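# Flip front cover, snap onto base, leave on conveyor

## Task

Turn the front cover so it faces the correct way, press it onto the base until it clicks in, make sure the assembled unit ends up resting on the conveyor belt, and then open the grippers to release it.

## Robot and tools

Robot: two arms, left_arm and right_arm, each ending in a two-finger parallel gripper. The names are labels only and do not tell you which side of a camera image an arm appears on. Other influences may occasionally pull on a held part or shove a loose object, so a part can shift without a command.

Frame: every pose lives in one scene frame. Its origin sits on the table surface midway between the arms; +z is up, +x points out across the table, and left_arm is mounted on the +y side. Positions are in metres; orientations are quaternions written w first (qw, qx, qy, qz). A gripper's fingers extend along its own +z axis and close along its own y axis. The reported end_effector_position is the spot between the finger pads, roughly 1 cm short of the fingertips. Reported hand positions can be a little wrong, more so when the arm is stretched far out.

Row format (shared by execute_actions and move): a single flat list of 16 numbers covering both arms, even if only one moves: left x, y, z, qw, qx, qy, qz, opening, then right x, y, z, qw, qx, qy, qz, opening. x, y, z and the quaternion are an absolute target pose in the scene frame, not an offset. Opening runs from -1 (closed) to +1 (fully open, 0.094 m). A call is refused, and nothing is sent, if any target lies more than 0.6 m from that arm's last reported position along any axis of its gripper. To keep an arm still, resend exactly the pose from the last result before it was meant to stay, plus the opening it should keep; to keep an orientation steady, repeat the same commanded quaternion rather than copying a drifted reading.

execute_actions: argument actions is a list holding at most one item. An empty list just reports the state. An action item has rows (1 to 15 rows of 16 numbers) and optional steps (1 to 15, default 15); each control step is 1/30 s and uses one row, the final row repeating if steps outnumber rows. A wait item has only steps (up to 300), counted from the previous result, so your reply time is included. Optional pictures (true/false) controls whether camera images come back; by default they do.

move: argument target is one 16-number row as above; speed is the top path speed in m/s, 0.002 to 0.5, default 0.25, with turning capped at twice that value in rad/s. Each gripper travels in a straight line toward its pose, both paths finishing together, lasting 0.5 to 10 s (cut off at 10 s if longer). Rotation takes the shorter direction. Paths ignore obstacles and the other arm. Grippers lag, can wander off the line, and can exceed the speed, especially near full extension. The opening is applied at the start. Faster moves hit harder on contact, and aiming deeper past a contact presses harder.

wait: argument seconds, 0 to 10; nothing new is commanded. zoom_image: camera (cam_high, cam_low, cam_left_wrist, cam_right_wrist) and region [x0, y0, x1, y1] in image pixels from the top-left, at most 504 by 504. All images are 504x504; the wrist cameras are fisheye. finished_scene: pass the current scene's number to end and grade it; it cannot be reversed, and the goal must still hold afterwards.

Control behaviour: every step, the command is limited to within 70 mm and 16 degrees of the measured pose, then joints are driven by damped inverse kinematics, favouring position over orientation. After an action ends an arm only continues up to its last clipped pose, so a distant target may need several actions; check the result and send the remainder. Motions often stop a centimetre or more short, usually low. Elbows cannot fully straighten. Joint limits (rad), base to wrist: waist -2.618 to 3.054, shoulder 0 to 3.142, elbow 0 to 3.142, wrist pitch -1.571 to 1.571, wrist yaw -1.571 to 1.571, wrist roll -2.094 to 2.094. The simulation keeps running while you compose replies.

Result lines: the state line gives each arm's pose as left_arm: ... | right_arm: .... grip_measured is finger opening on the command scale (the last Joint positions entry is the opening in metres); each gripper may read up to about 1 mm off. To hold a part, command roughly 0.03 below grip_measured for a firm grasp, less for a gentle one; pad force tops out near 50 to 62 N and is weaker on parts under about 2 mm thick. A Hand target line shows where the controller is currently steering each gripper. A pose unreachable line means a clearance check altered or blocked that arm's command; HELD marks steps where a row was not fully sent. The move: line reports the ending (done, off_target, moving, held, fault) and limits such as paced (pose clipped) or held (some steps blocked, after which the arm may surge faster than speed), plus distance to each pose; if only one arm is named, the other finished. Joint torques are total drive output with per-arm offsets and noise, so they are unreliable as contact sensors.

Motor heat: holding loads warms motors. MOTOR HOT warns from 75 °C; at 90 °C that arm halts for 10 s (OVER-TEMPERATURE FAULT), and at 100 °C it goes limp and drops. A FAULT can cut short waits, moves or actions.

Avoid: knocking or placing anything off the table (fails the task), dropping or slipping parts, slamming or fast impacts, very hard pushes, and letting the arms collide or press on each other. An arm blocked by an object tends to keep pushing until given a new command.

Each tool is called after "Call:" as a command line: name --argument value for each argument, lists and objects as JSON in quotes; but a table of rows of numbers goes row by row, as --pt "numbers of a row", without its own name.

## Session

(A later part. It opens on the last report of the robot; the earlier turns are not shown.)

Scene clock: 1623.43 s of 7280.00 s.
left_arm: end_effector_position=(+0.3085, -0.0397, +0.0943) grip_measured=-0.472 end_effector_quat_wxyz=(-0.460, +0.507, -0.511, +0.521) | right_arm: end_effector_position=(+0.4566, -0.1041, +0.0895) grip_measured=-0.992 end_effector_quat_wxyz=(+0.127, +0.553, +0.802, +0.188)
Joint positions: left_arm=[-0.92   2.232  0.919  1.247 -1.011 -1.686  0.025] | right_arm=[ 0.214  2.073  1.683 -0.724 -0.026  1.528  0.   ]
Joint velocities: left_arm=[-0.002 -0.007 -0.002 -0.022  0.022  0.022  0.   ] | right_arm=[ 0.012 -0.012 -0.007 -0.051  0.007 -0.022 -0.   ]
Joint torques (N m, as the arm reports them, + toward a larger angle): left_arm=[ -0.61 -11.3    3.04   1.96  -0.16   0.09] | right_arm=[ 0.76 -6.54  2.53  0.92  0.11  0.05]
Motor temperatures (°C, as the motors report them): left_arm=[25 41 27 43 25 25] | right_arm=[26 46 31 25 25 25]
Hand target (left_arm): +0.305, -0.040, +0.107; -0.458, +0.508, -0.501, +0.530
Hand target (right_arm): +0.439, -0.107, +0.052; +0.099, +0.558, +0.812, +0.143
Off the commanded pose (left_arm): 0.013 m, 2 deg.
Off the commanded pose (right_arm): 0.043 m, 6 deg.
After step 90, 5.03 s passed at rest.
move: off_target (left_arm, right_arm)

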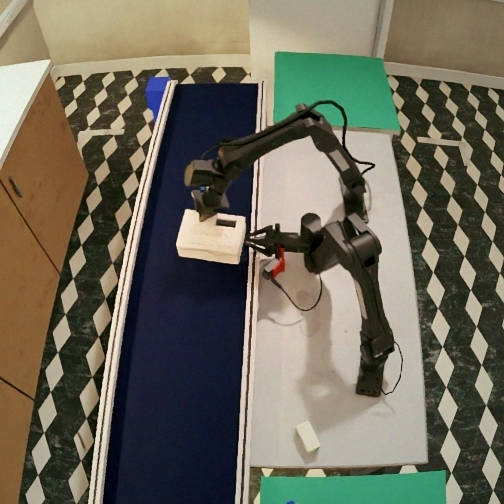

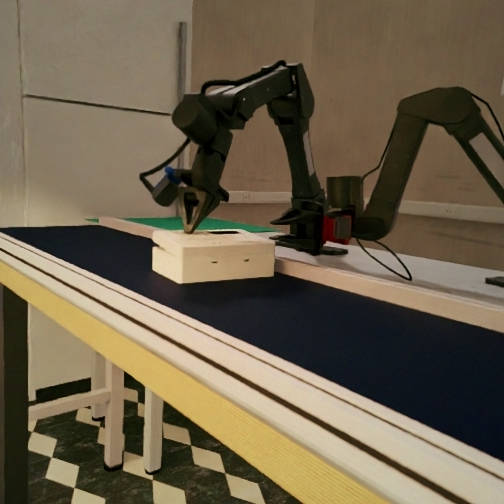

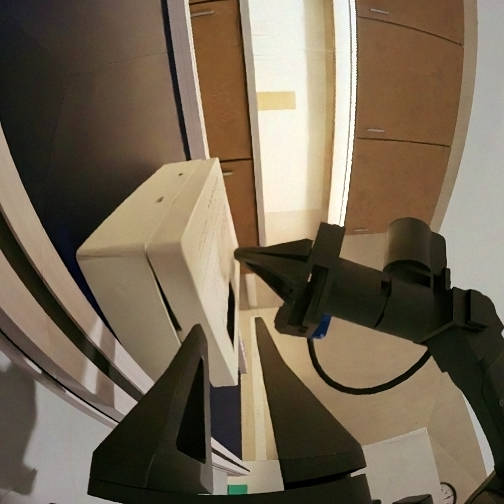

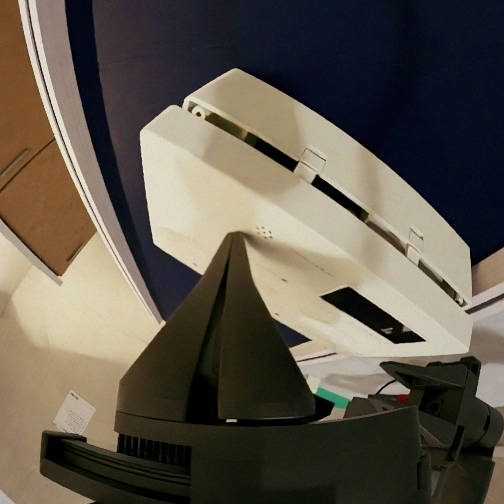

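Call:
move --target '[0.305,-0.040,0.107, 0.4585,-0.5074,0.5013,-0.5302, -0.47, 0.450,-0.112,0.120, 0.0983,0.5578,0.8116,0.1431, -1.0]' --speed 0.06

Call:
move --target '[0.305,-0.040,0.107, 0.4585,-0.5074,0.5013,-0.5302, -0.47, 0.436,-0.165,0.112, 0.0983,0.5578,0.8116,0.1431, -1.0]' --speed 0.08

Call:
move --target '[0.305,-0.040,0.107, 0.4585,-0.5074,0.5013,-0.5302, -0.47, 0.436,-0.160,0.085, 0.0983,0.5578,0.8116,0.1431, -1.0]' --speed 0.05

Scene clock: 1679.80 s of 7280.00 s.
left_arm: end_effector_position=(+0.3085, -0.0397, +0.0943) grip_measured=-0.472 end_effector_quat_wxyz=(-0.459, +0.507, -0.510, +0.521) | right_arm: end_effector_position=(+0.4449, -0.1078, +0.1129) grip_measured=-0.992 end_effector_quat_wxyz=(+0.091, +0.558, +0.813, +0.140)
Joint positions: left_arm=[-0.92   2.232  0.919  1.247 -1.011 -1.687  0.025] | right_arm=[ 0.214  2.131  1.911 -1.017 -0.026  1.523  0.   ]
Joint velocities: left_arm=[-0.002  0.007  0.017 -0.007 -0.022 -0.022 -0.   ] | right_arm=[ 0.007 -0.022 -0.022  0.007 -0.022  0.022 -0.   ]
Joint torques (N m, as the arm reports them, + toward a larger angle): left_arm=[ -0.69 -11.28   3.13   1.95  -0.16   0.09] | right_arm=[-0.7  -9.87  7.21  0.93  0.03 -0.13]
Motor temperatures (°C, as the motors report them): left_arm=[25 42 27 42 25 25] | right_arm=[26 42 31 26 25 25]
Hand target (left_arm): +0.305, -0.040, +0.107; -0.458, +0.508, -0.501, +0.530
Hand target (right_arm): +0.450, -0.112, +0.120; +0.098, +0.558, +0.811, +0.143
Off the commanded pose (left_arm): 0.013 m, 1 deg.
Off the commanded pose (right_arm): 0.010 m, 1 deg.
After step 90, 51.83 s passed at rest.
move: off_target (left_arm)

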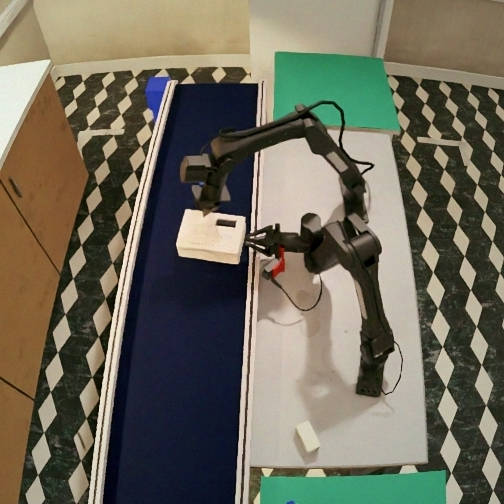

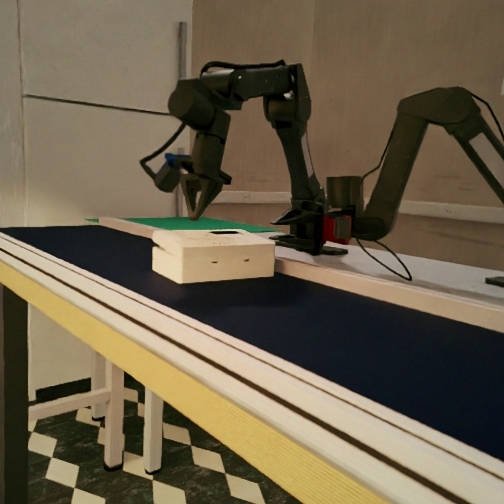

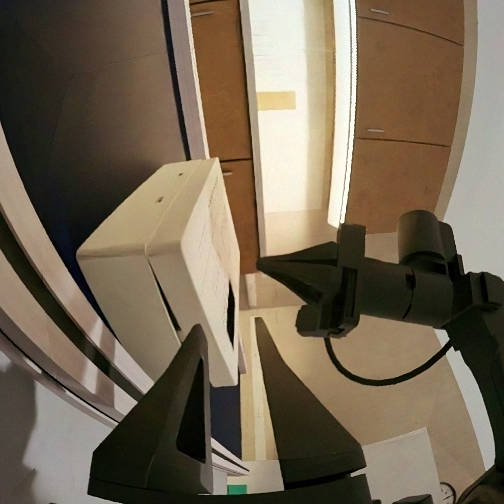

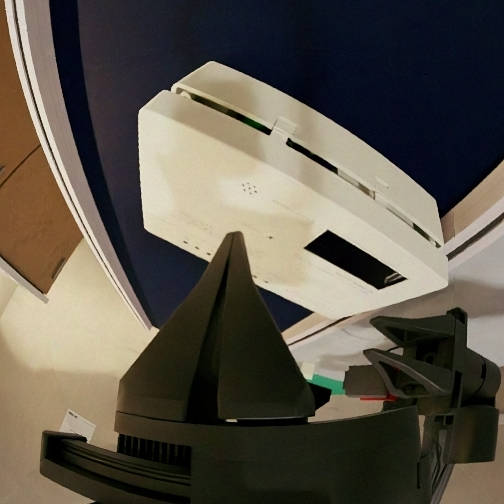

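Scene clock: 1680.97 s of 7280.00 s.
left_arm: end_effector_position=(+0.3085, -0.0397, +0.0943) grip_measured=-0.472 end_effector_quat_wxyz=(-0.459, +0.507, -0.510, +0.521) | right_arm: end_effector_position=(+0.4350, -0.1628, +0.0977) grip_measured=-0.992 end_effector_quat_wxyz=(+0.086, +0.562, +0.812, +0.131)
Joint positions: left_arm=[-0.92   2.232  0.919  1.247 -1.011 -1.688  0.025] | right_arm=[ 0.097  2.053  1.741 -0.949 -0.057  1.418  0.   ]
Joint velocities: left_arm=[ 0.002  0.007 -0.002 -0.022 -0.022 -0.051 -0.   ] | right_arm=[-0.007 -0.002 -0.012 -0.037  0.081  0.022  0.   ]
Joint torques (N m, as the arm reports them, + toward a larger angle): left_arm=[ -0.69 -11.28   3.09   1.95  -0.15   0.12] | right_arm=[ -0.49 -12.2    4.32   1.05  -0.06  -0.18]
Motor temperatures (°C, as the motors report them): left_arm=[25 42 27 42 25 25] | right_arm=[26 42 31 26 25 25]
Hand target (left_arm): +0.305, -0.040, +0.107; -0.458, +0.508, -0.501, +0.530
Hand target (right_arm): +0.436, -0.165, +0.112; +0.098, +0.558, +0.812, +0.143
Off the commanded pose (left_arm): 0.013 m, 1 deg.
Off the commanded pose (right_arm): 0.014 m, 2 deg.
move: off_target (left_arm, right_arm)

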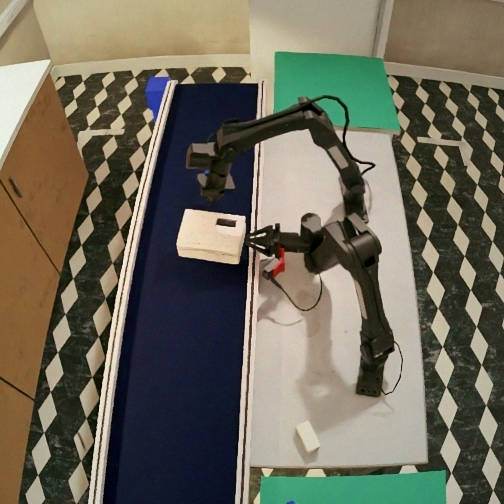

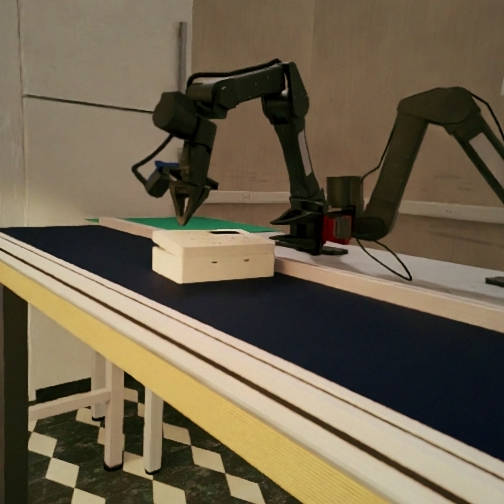

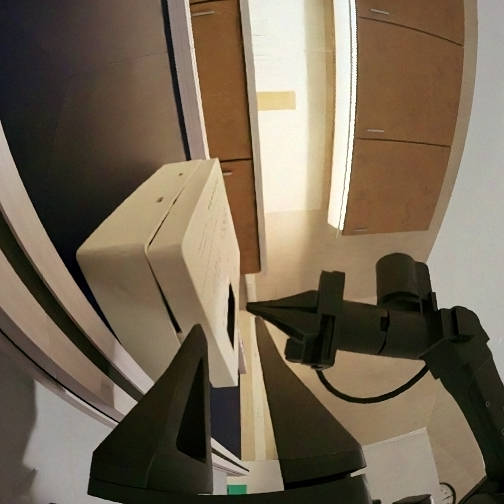

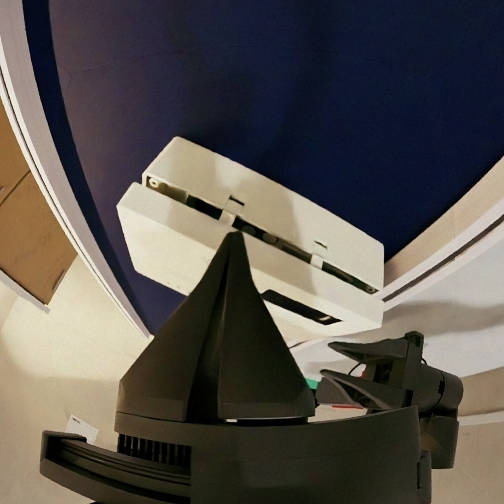

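Scene clock: 1681.93 s of 7280.00 s.
left_arm: end_effector_position=(+0.3085, -0.0397, +0.0943) grip_measured=-0.472 end_effector_quat_wxyz=(-0.459, +0.508, -0.510, +0.521) | right_arm: end_effector_position=(+0.4355, -0.1627, +0.0769) grip_measured=-0.992 end_effector_quat_wxyz=(+0.090, +0.561, +0.812, +0.135)
Joint positions: left_arm=[-0.92   2.232  0.919  1.247 -1.011 -1.689  0.025] | right_arm=[ 0.097  2.053  1.653 -0.849 -0.057  1.418  0.   ]
Joint velocities: left_arm=[ 0.017  0.002 -0.022  0.037 -0.051 -0.007  0.   ] | right_arm=[-0.017 -0.012 -0.022  0.022 -0.007  0.022  0.   ]
Joint torques (N m, as the arm reports them, + toward a larger angle): left_arm=[ -0.66 -11.28   3.02   1.95  -0.15   0.12] | right_arm=[  0.52 -11.23   4.54   1.05  -0.03  -0.04]
Motor temperatures (°C, as the motors report them): left_arm=[25 42 27 42 25 25] | right_arm=[26 42 31 26 25 25]
Hand target (left_arm): +0.305, -0.040, +0.107; -0.458, +0.508, -0.501, +0.530
Hand target (right_arm): +0.436, -0.160, +0.085; +0.098, +0.558, +0.812, +0.143
Off the commanded pose (left_arm): 0.013 m, 1 deg.
Off the commanded pose (right_arm): 0.009 m, 1 deg.
move: off_target (left_arm)

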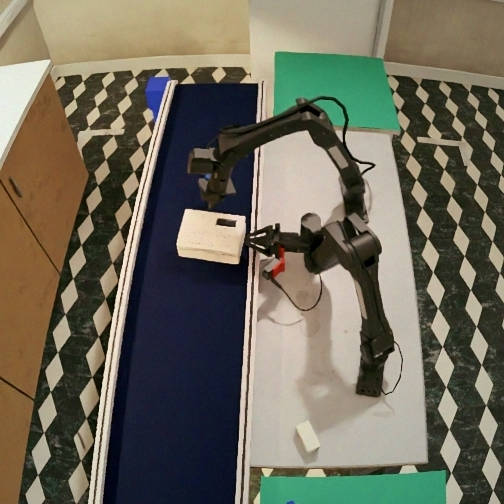

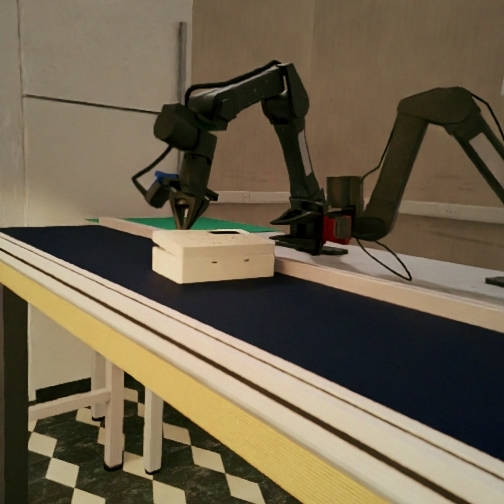

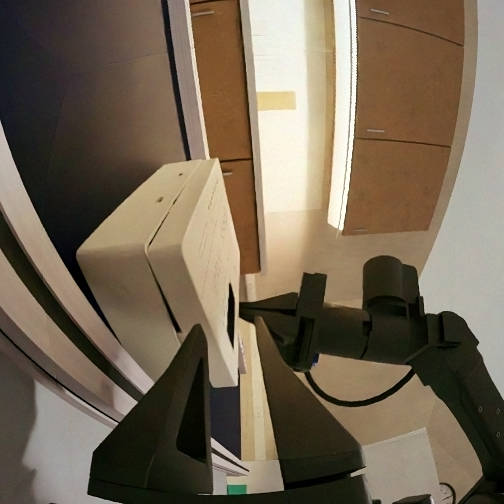

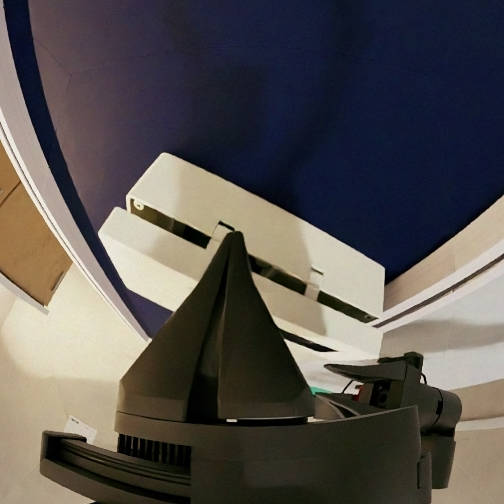

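Call:
execute_actions --actions '[]'

Scene clock: 1711.93 s of 7280.00 s.
left_arm: end_effector_position=(+0.3085, -0.0397, +0.0943) grip_measured=-0.472 end_effector_quat_wxyz=(-0.459, +0.508, -0.510, +0.521) | right_arm: end_effector_position=(+0.4358, -0.1627, +0.0769) grip_measured=-0.992 end_effector_quat_wxyz=(+0.091, +0.561, +0.812, +0.136)
Joint positions: left_arm=[-0.92   2.232  0.919  1.247 -1.011 -1.689  0.025] | right_arm=[ 0.097  2.053  1.653 -0.848 -0.057  1.418  0.   ]
Joint velocities: left_arm=[-0.007  0.002  0.017 -0.051  0.022  0.022  0.001] | right_arm=[-0.017  0.007 -0.007  0.051  0.037  0.007  0.001]
Joint torques (N m, as the arm reports them, + toward a larger angle): left_arm=[ -0.68 -11.23   3.1    1.96  -0.17   0.12] | right_arm=[  0.39 -11.13   4.32   1.05  -0.03  -0.02]
Motor temperatures (°C, as the motors report them): left_arm=[25 42 27 42 25 25] | right_arm=[26 45 31 26 25 25]
Hand target (left_arm): +0.305, -0.040, +0.107; -0.458, +0.508, -0.501, +0.530
Hand target (right_arm): +0.436, -0.160, +0.085; +0.098, +0.558, +0.812, +0.143
Off the commanded pose (left_arm): 0.013 m, 1 deg.
Off the commanded pose (right_arm): 0.008 m, 1 deg.
Steps of this call (steps 1 to 90: nothing new was sent; then 27.00 s passed at rest). Readings (end_effector_position):
1: left_arm (+0.3085, -0.0397, +0.0943) | right_arm (+0.4355, -0.1627, +0.0769)
2: left_arm (+0.3085, -0.0397, +0.0943) | right_arm (+0.4356, -0.1627, +0.0769)
4: left_arm (+0.3085, -0.0397, +0.0943) | right_arm (+0.4357, -0.1627, +0.0769)
8: left_arm (+0.3085, -0.0397, +0.0943) | right_arm (+0.4358, -0.1627, +0.0769)
90: the state above

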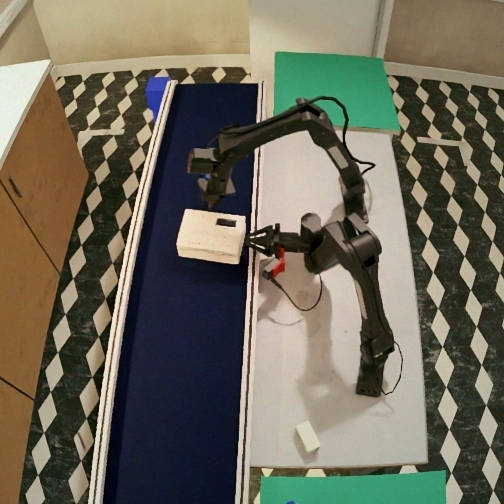

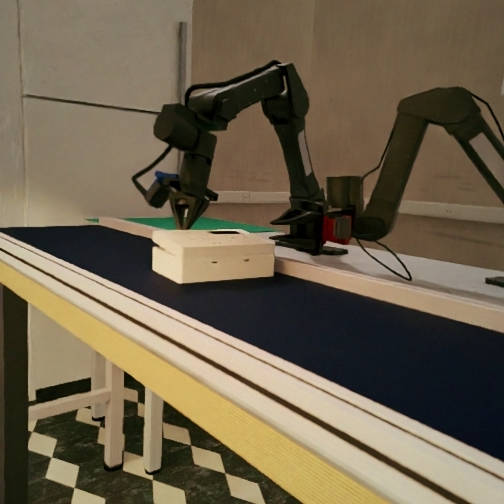

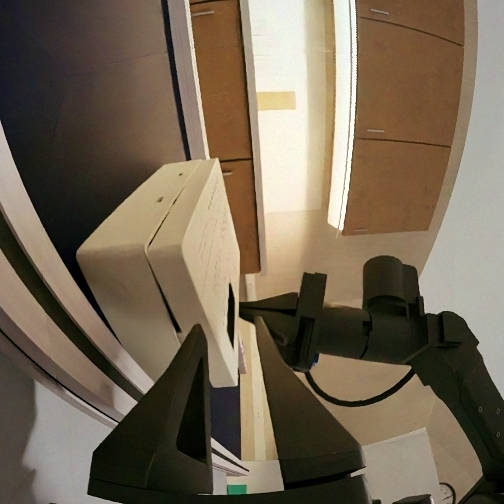

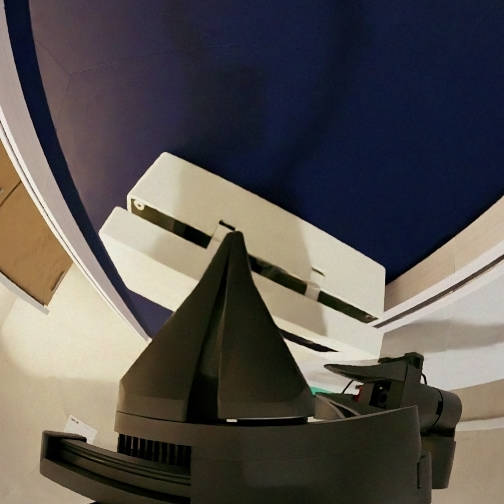

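Call:
zoom_image --camera "cam_right_wrist" --region '[80, 130, 420, 370]'

Call:
zoom_image --camera "cam_low" --region '[130, 200, 300, 300]'

Region (80, 130, 420, 370) of cam_right_wrist's 504x504 image, scaled by 1.482, with more detail than that image has; it fills the top 356 rows of this view, and the rest is white.

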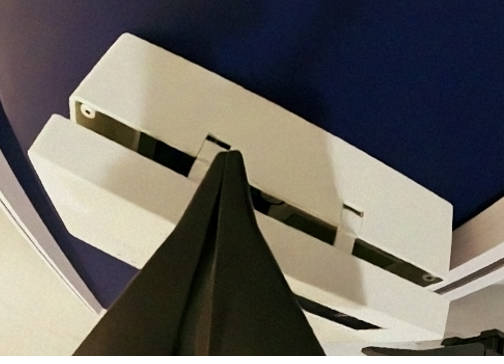

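Region (130, 200, 300, 300) of cam_low's 504x504 image, scaled by 2.965, with more detail than that image has; it fills the top 296 rows of this view, and the rest is white.

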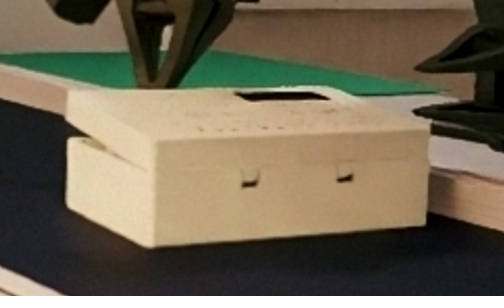

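Call:
zoom_image --camera "cam_right_wrist" --region '[270, 240, 390, 330]'

Call:
zoom_image --camera "cam_right_wrist" --region '[100, 170, 260, 290]'

Region (270, 240, 390, 330) of cam_right_wrist's 504x504 image, scaled by 4.200, with more detail than that image has; it fills the top 378 rows of this view, and the rest is white.

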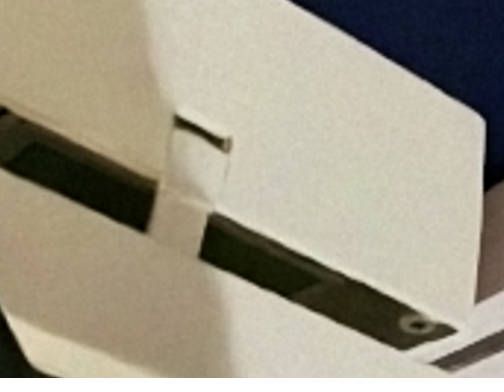

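Region (100, 170, 260, 290) of cam_right_wrist's 504x504 image, scaled by 3.150, with more detail than that image has; it fills the top 378 rows of this view, and the rest is white.

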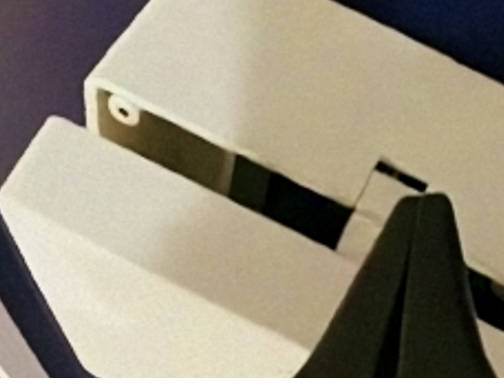

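Call:
move --target '[0.305,-0.040,0.107,0.4585,-0.5074,0.5013,-0.5302,-0.47, 0.436,-0.140,0.085,0.0983,0.5578,0.8116,0.1431,-1.0]' --speed 0.015

Scene clock: 1743.97 s of 7280.00 s.
left_arm: end_effector_position=(+0.3085, -0.0397, +0.0943) grip_measured=-0.472 end_effector_quat_wxyz=(-0.459, +0.508, -0.510, +0.522) | right_arm: end_effector_position=(+0.4314, -0.1448, +0.0769) grip_measured=-0.992 end_effector_quat_wxyz=(+0.088, +0.561, +0.812, +0.137)
Joint positions: left_arm=[-0.92   2.232  0.919  1.247 -1.011 -1.69   0.025] | right_arm=[ 0.139  2.053  1.653 -0.848 -0.05   1.458  0.   ]
Joint velocities: left_arm=[ 0.002  0.027 -0.012  0.022 -0.037  0.066  0.001] | right_arm=[ 0.002 -0.017 -0.017 -0.007  0.037 -0.066 -0.   ]
Joint torques (N m, as the arm reports them, + toward a larger angle): left_arm=[ -0.67 -11.28   3.02   1.94  -0.16   0.13] | right_arm=[ 0.98 -9.9   6.41  0.96  0.02  0.05]
Motor temperatures (°C, as the motors report them): left_arm=[25 42 27 42 25 25] | right_arm=[26 46 31 27 25 25]
Hand target (left_arm): +0.305, -0.040, +0.107; -0.458, +0.508, -0.501, +0.530
Hand target (right_arm): +0.436, -0.140, +0.085; +0.098, +0.558, +0.812, +0.143
Off the commanded pose (left_arm): 0.013 m, 1 deg.
Off the commanded pose (right_arm): 0.011 m, 1 deg.
After step 90, 27.20 s passed at rest.
move: off_target (left_arm, right_arm)

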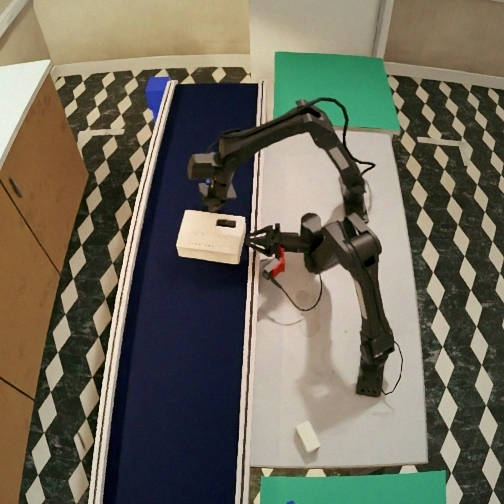

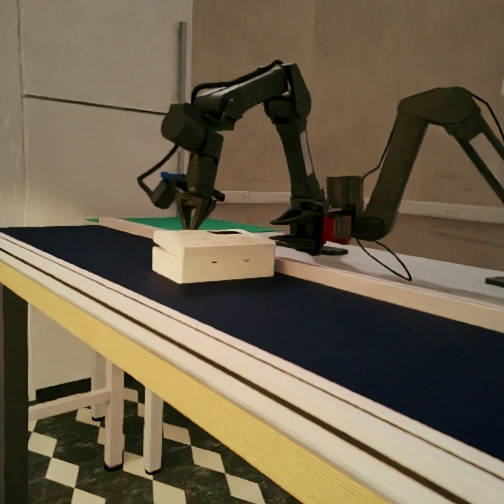

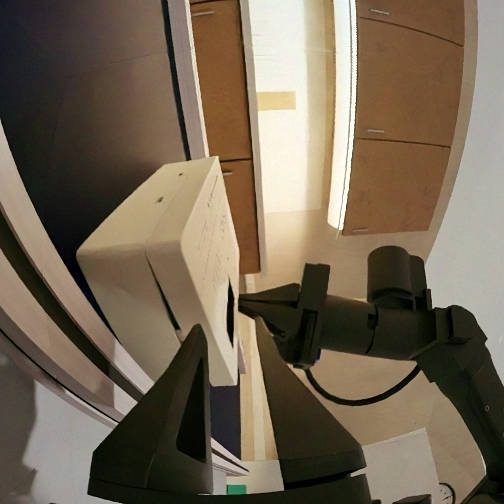

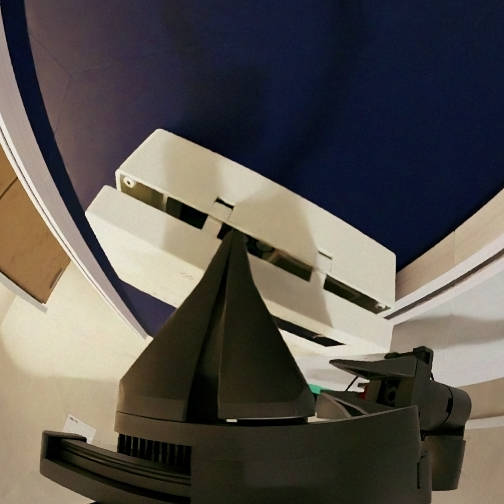

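Call:
zoom_image --camera "cam_left_wrist" --region '[70, 150, 270, 350]'

Call:
zoom_image --camera "cam_right_wrist" --region '[160, 160, 400, 340]'

Region (70, 150, 270, 350) of cam_left_wrist's 504x504 image, scaled by 2.520, with more detail than that image has.

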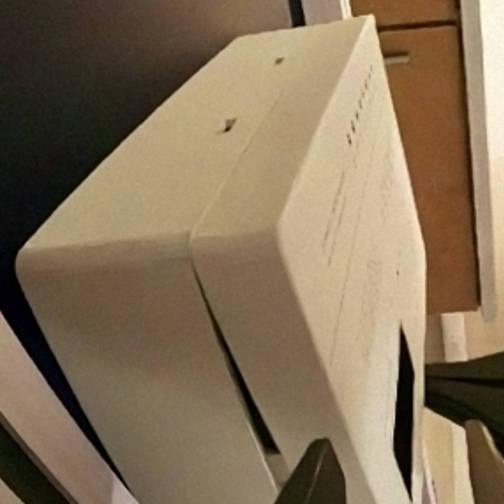

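Region (160, 160, 400, 340) of cam_right_wrist's 504x504 image, scaled by 2.100, with more detail than that image has; it fills the top 378 rows of this view, and the rest is white.

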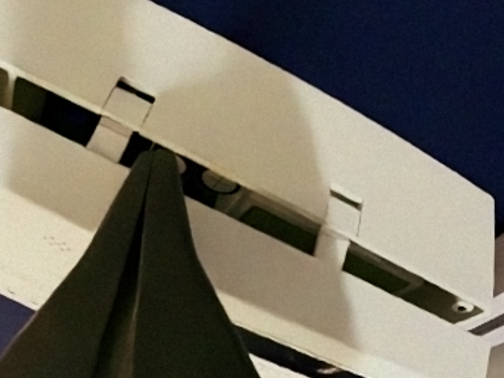

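Call:
move --target '[0.305,-0.040,0.107,0.4585,-0.5074,0.5013,-0.5302,-0.47, 0.436,-0.134,0.085,0.0983,0.5578,0.8116,0.1431,-1.0]' --speed 0.01

Scene clock: 1763.40 s of 7280.00 s.
left_arm: end_effector_position=(+0.3085, -0.0397, +0.0943) grip_measured=-0.472 end_effector_quat_wxyz=(-0.458, +0.508, -0.509, +0.522) | right_arm: end_effector_position=(+0.4311, -0.1437, +0.0768) grip_measured=-0.992 end_effector_quat_wxyz=(+0.093, +0.564, +0.810, +0.132)
Joint positions: left_arm=[-0.92   2.232  0.919  1.247 -1.011 -1.691  0.025] | right_arm=[ 0.148  2.053  1.653 -0.848 -0.033  1.472  0.   ]
Joint velocities: left_arm=[ 0.007  0.007  0.007  0.007  0.037 -0.066 -0.   ] | right_arm=[ 0.012 -0.007  0.007 -0.022 -0.007  0.051 -0.   ]
Joint torques (N m, as the arm reports them, + toward a larger angle): left_arm=[ -0.67 -11.3    3.08   1.96  -0.15   0.13] | right_arm=[ 1.01 -9.61  6.9   0.94 -0.05  0.04]
Motor temperatures (°C, as the motors report them): left_arm=[25 43 27 41 25 25] | right_arm=[26 45 32 26 25 25]
Hand target (left_arm): +0.305, -0.040, +0.107; -0.458, +0.508, -0.501, +0.530
Hand target (right_arm): +0.436, -0.134, +0.085; +0.098, +0.558, +0.812, +0.143
Off the commanded pose (left_arm): 0.013 m, 1 deg.
Off the commanded pose (right_arm): 0.014 m, 2 deg.
After step 90, 14.80 s passed at rest.
move: off_target (left_arm, right_arm)

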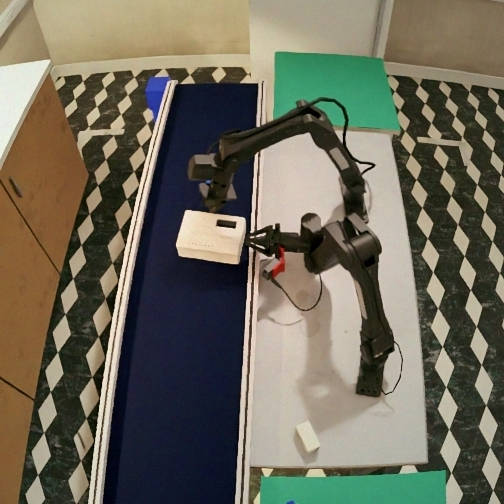

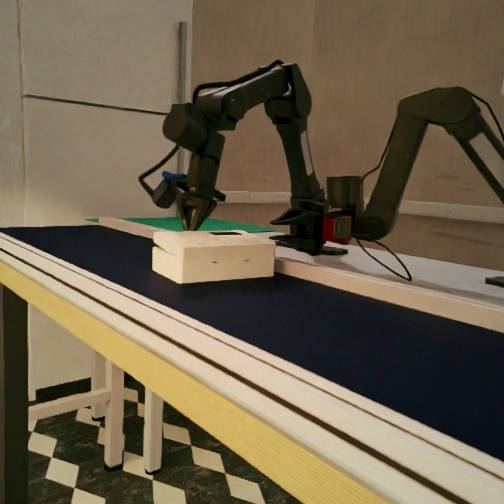

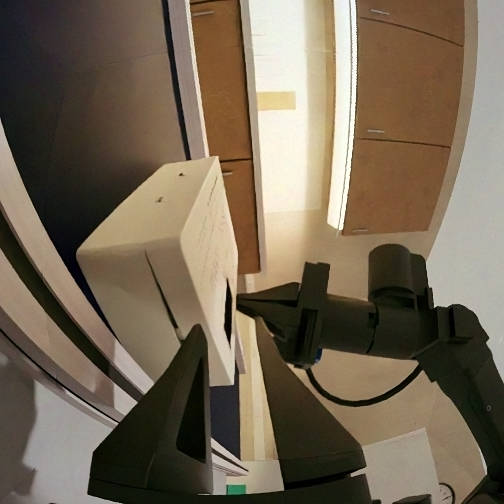

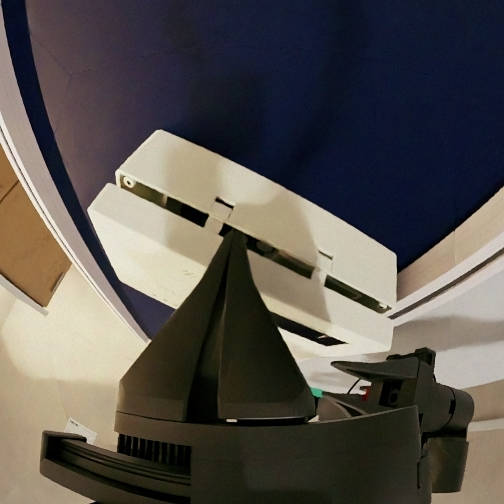

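Call:
move --target '[0.305,-0.040,0.107,0.4585,-0.5074,0.5013,-0.5302,-0.47, 0.425,-0.160,0.122,0.05,0.5640,0.8210,0.072,-1.0]' --speed 0.05

Scene clock: 1825.03 s of 7280.00 s.
left_arm: end_effector_position=(+0.3085, -0.0397, +0.0943) grip_measured=-0.472 end_effector_quat_wxyz=(-0.458, +0.508, -0.509, +0.522) | right_arm: end_effector_position=(+0.4211, -0.1546, +0.1163) grip_measured=-0.992 end_effector_quat_wxyz=(+0.043, +0.563, +0.822, +0.071)
Joint positions: left_arm=[-0.92   2.232  0.919  1.247 -1.011 -1.692  0.025] | right_arm=[ 0.13   2.159  2.011 -1.26  -0.032  1.436  0.   ]
Joint velocities: left_arm=[-0.017  0.002 -0.007  0.037 -0.022 -0.051  0.001] | right_arm=[ 0.002  0.007  0.017  0.007  0.066  0.007 -0.   ]
Joint torques (N m, as the arm reports them, + toward a larger angle): left_arm=[ -0.64 -11.27   3.07   1.95  -0.16   0.17] | right_arm=[-0.72 -9.82  6.83  0.53  0.05 -0.12]
Motor temperatures (°C, as the motors report them): left_arm=[25 43 26 41 25 25] | right_arm=[26 44 33 26 25 25]
Hand target (left_arm): +0.305, -0.040, +0.107; -0.458, +0.508, -0.501, +0.530
Hand target (right_arm): +0.426, -0.160, +0.122; +0.050, +0.564, +0.821, +0.072
Off the commanded pose (left_arm): 0.013 m, 1 deg.
Off the commanded pose (right_arm): 0.009 m, 1 deg.
After step 90, 56.57 s passed at rest.
move: off_target (left_arm)

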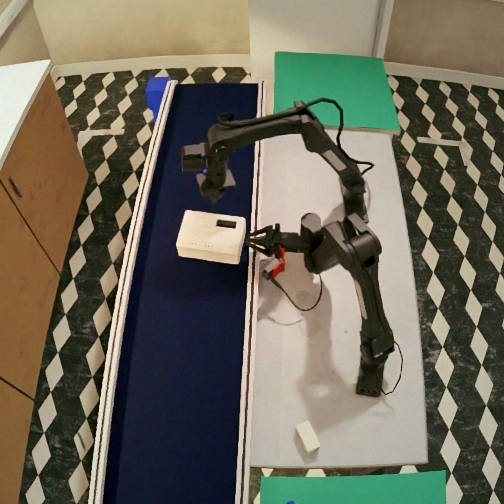

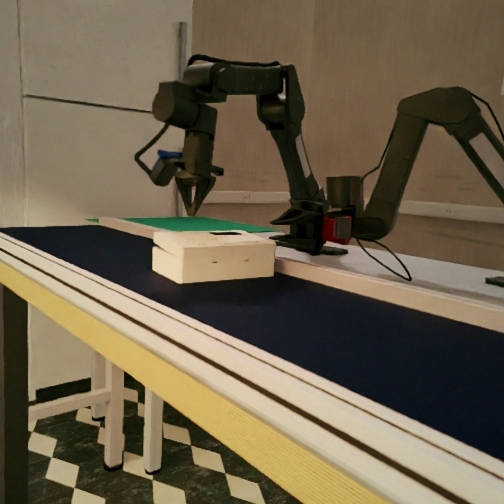

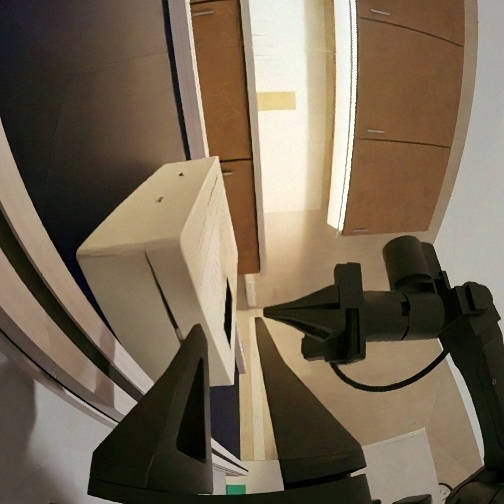

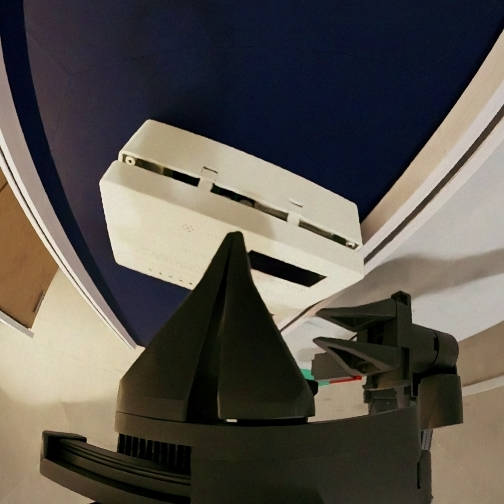

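Call:
move --target '[0.305,-0.040,0.107,0.4585,-0.5074,0.5013,-0.5302,-0.47, 0.418,-0.116,0.112,0.05,0.5640,0.8210,0.072,-1.0]' --speed 0.05

Scene clock: 1840.13 s of 7280.00 s.
left_arm: end_effector_position=(+0.3085, -0.0397, +0.0943) grip_measured=-0.472 end_effector_quat_wxyz=(-0.458, +0.509, -0.509, +0.522) | right_arm: end_effector_position=(+0.4136, -0.1176, +0.1081) grip_measured=-0.992 end_effector_quat_wxyz=(+0.038, +0.564, +0.822, +0.070)
Joint positions: left_arm=[-0.92   2.232  0.919  1.247 -1.011 -1.692  0.025] | right_arm=[ 0.216  2.179  2.011 -1.246 -0.023  1.522  0.   ]
Joint velocities: left_arm=[-0.002  0.007 -0.022 -0.007 -0.007 -0.037 -0.   ] | right_arm=[-0.002 -0.012 -0.007  0.095 -0.051 -0.022 -0.   ]
Joint torques (N m, as the arm reports them, + toward a larger angle): left_arm=[ -0.62 -11.33   3.08   1.95  -0.14   0.16] | right_arm=[  0.56 -10.07   5.99   0.73   0.08   0.05]
Motor temperatures (°C, as the motors report them): left_arm=[25 43 26 41 25 25] | right_arm=[26 44 33 26 25 25]
Hand target (left_arm): +0.305, -0.040, +0.107; -0.458, +0.508, -0.501, +0.530
Hand target (right_arm): +0.418, -0.116, +0.112; +0.050, +0.564, +0.821, +0.072
Off the commanded pose (left_arm): 0.013 m, 1 deg.
Off the commanded pose (right_arm): 0.006 m, 1 deg.
After step 90, 10.93 s passed at rest.
move: off_target (left_arm)

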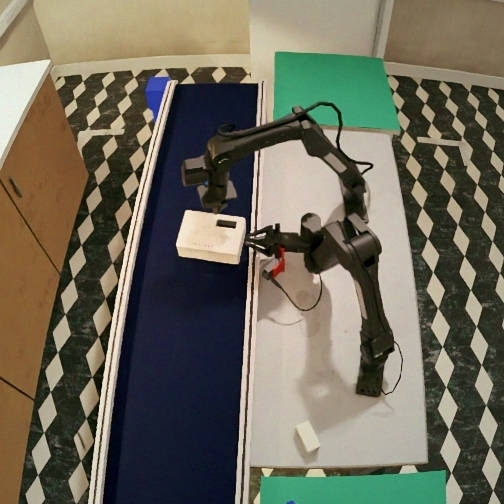

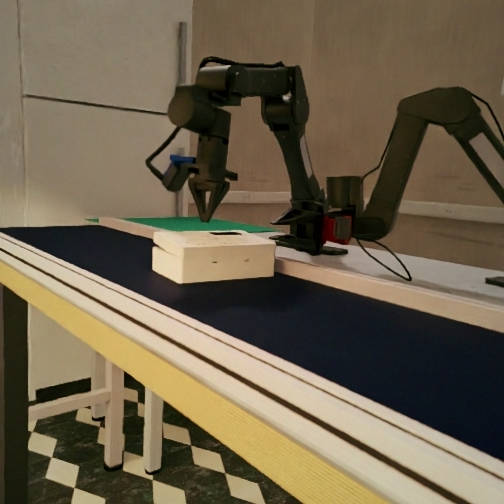

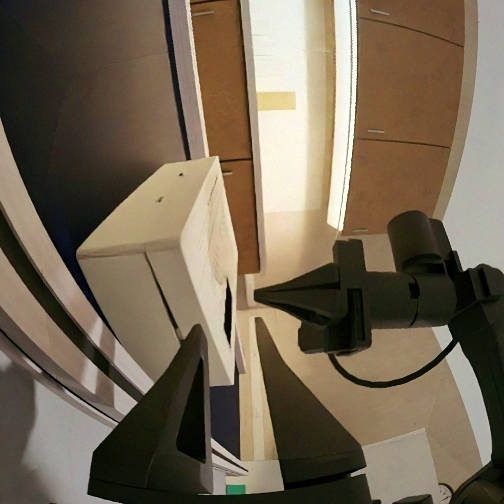

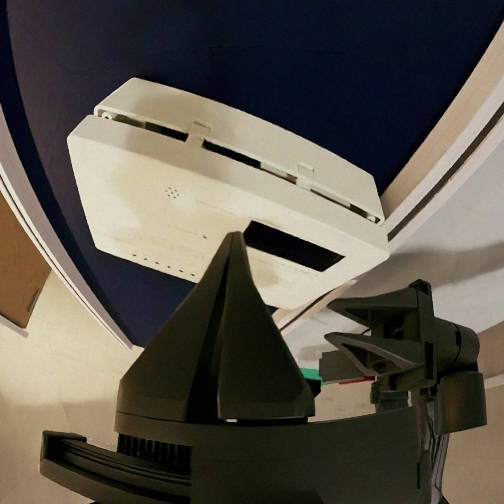

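Call:
move --target '[0.305,-0.040,0.107,0.4585,-0.5074,0.5013,-0.5302,-0.47, 0.428,-0.122,0.094,0.05,0.5640,0.8210,0.072,-1.0]' --speed 0.02

Scene clock: 1847.03 s of 7280.00 s.
left_arm: end_effector_position=(+0.3085, -0.0397, +0.0943) grip_measured=-0.472 end_effector_quat_wxyz=(-0.458, +0.509, -0.509, +0.522) | right_arm: end_effector_position=(+0.4247, -0.1142, +0.0972) grip_measured=-0.992 end_effector_quat_wxyz=(+0.045, +0.561, +0.823, +0.077)
Joint positions: left_arm=[-0.92   2.232  0.919  1.247 -1.011 -1.693  0.025] | right_arm=[ 0.216  2.208  2.011 -1.196 -0.022  1.516  0.   ]
Joint velocities: left_arm=[-0.002 -0.002 -0.007 -0.022 -0.022 -0.022  0.   ] | right_arm=[-0.007 -0.002 -0.027  0.037  0.022 -0.066 -0.001]
Joint torques (N m, as the arm reports them, + toward a larger angle): left_arm=[ -0.67 -11.28   3.08   1.94  -0.16   0.18] | right_arm=[ -0.91 -10.19   4.45   0.76   0.06  -0.11]
Motor temperatures (°C, as the motors report them): left_arm=[25 43 26 41 25 25] | right_arm=[26 44 33 26 25 25]
Hand target (left_arm): +0.305, -0.040, +0.107; -0.458, +0.508, -0.501, +0.530
Hand target (right_arm): +0.428, -0.122, +0.094; +0.050, +0.564, +0.821, +0.072
Off the commanded pose (left_arm): 0.013 m, 1 deg.
Off the commanded pose (right_arm): 0.009 m, 1 deg.
After step 90, 2.60 s passed at rest.
move: off_target (left_arm)

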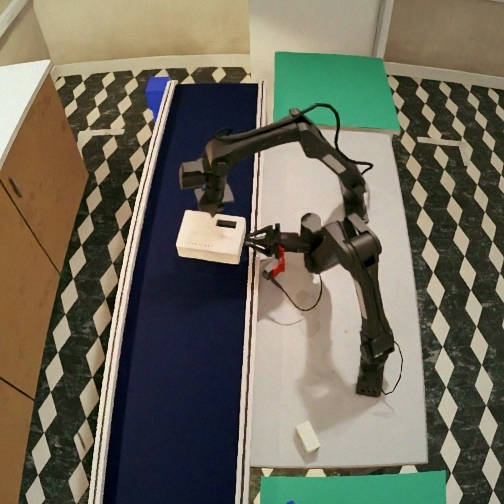

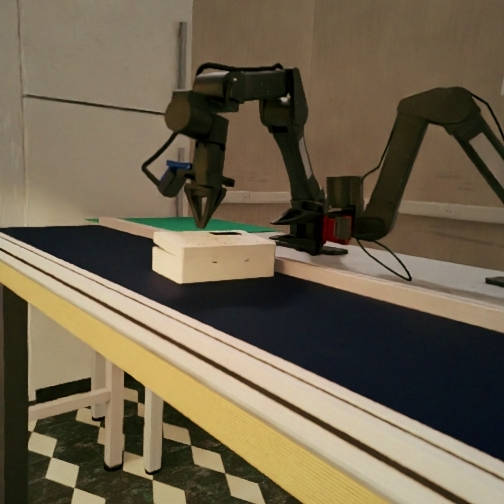

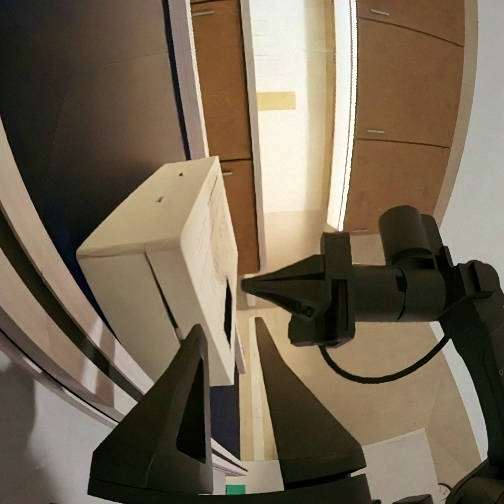

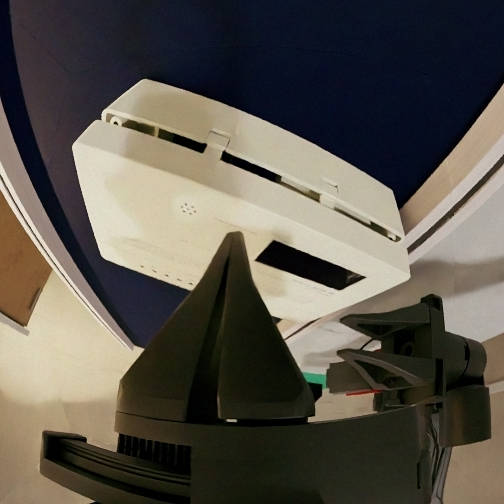

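Call:
move --target '[0.305,-0.040,0.107,0.4585,-0.5074,0.5013,-0.5302,-0.47, 0.416,-0.115,0.060,0.025,0.5655,0.8232,0.036,-1.0]' --speed 0.015

Scene clock: 1863.73 s of 7280.00 s.
left_arm: end_effector_position=(+0.3085, -0.0397, +0.0943) grip_measured=-0.472 end_effector_quat_wxyz=(-0.457, +0.509, -0.508, +0.523) | right_arm: end_effector_position=(+0.4231, -0.1153, +0.0808) grip_measured=-0.993 end_effector_quat_wxyz=(+0.035, +0.567, +0.821, +0.063)
Joint positions: left_arm=[-0.92   2.232  0.919  1.247 -1.011 -1.694  0.025] | right_arm=[ 0.216  2.239  2.001 -1.191 -0.019  1.527  0.   ]
Joint velocities: left_arm=[ 0.012 -0.007 -0.007 -0.051  0.007 -0.037  0.   ] | right_arm=[-0.007  0.012  0.002  0.037 -0.066  0.051  0.   ]
Joint torques (N m, as the arm reports them, + toward a larger angle): left_arm=[ -0.66 -11.3    3.04   1.94  -0.16   0.2 ] | right_arm=[ 0.59 -8.45  3.17  0.62  0.14  0.04]
Motor temperatures (°C, as the motors report them): left_arm=[25 43 26 40 25 25] | right_arm=[26 44 32 26 25 25]
Hand target (left_arm): +0.305, -0.040, +0.107; -0.458, +0.508, -0.501, +0.530
Hand target (right_arm): +0.415, -0.115, +0.061; +0.025, +0.566, +0.823, +0.036
Off the commanded pose (left_arm): 0.013 m, 1 deg.
Off the commanded pose (right_arm): 0.022 m, 3 deg.
After step 90, 10.37 s passed at rest.
move: off_target (left_arm, right_arm)

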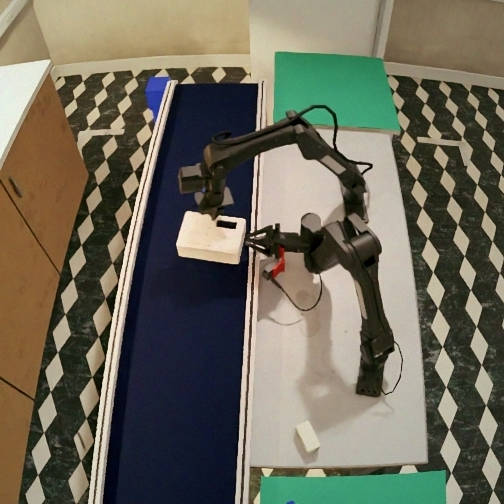

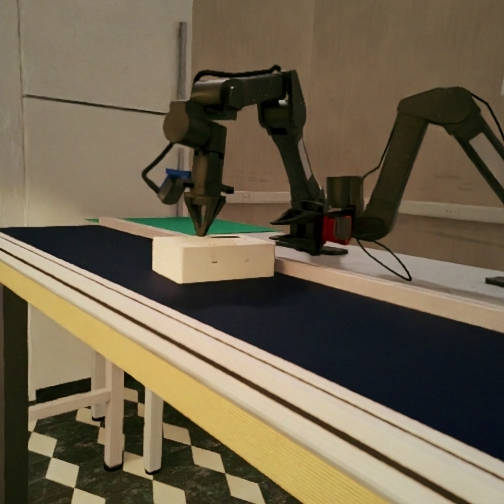

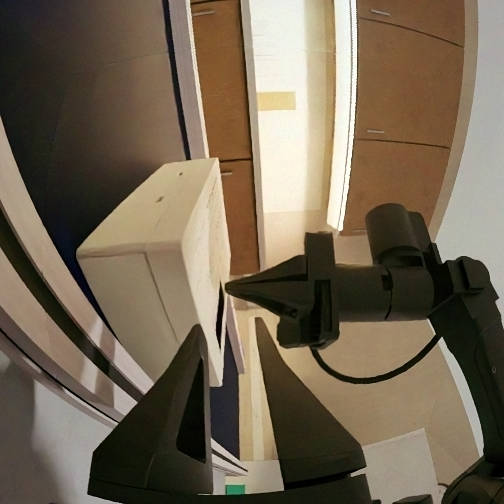

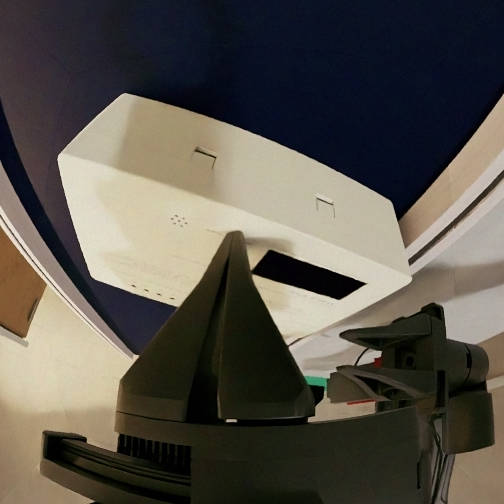

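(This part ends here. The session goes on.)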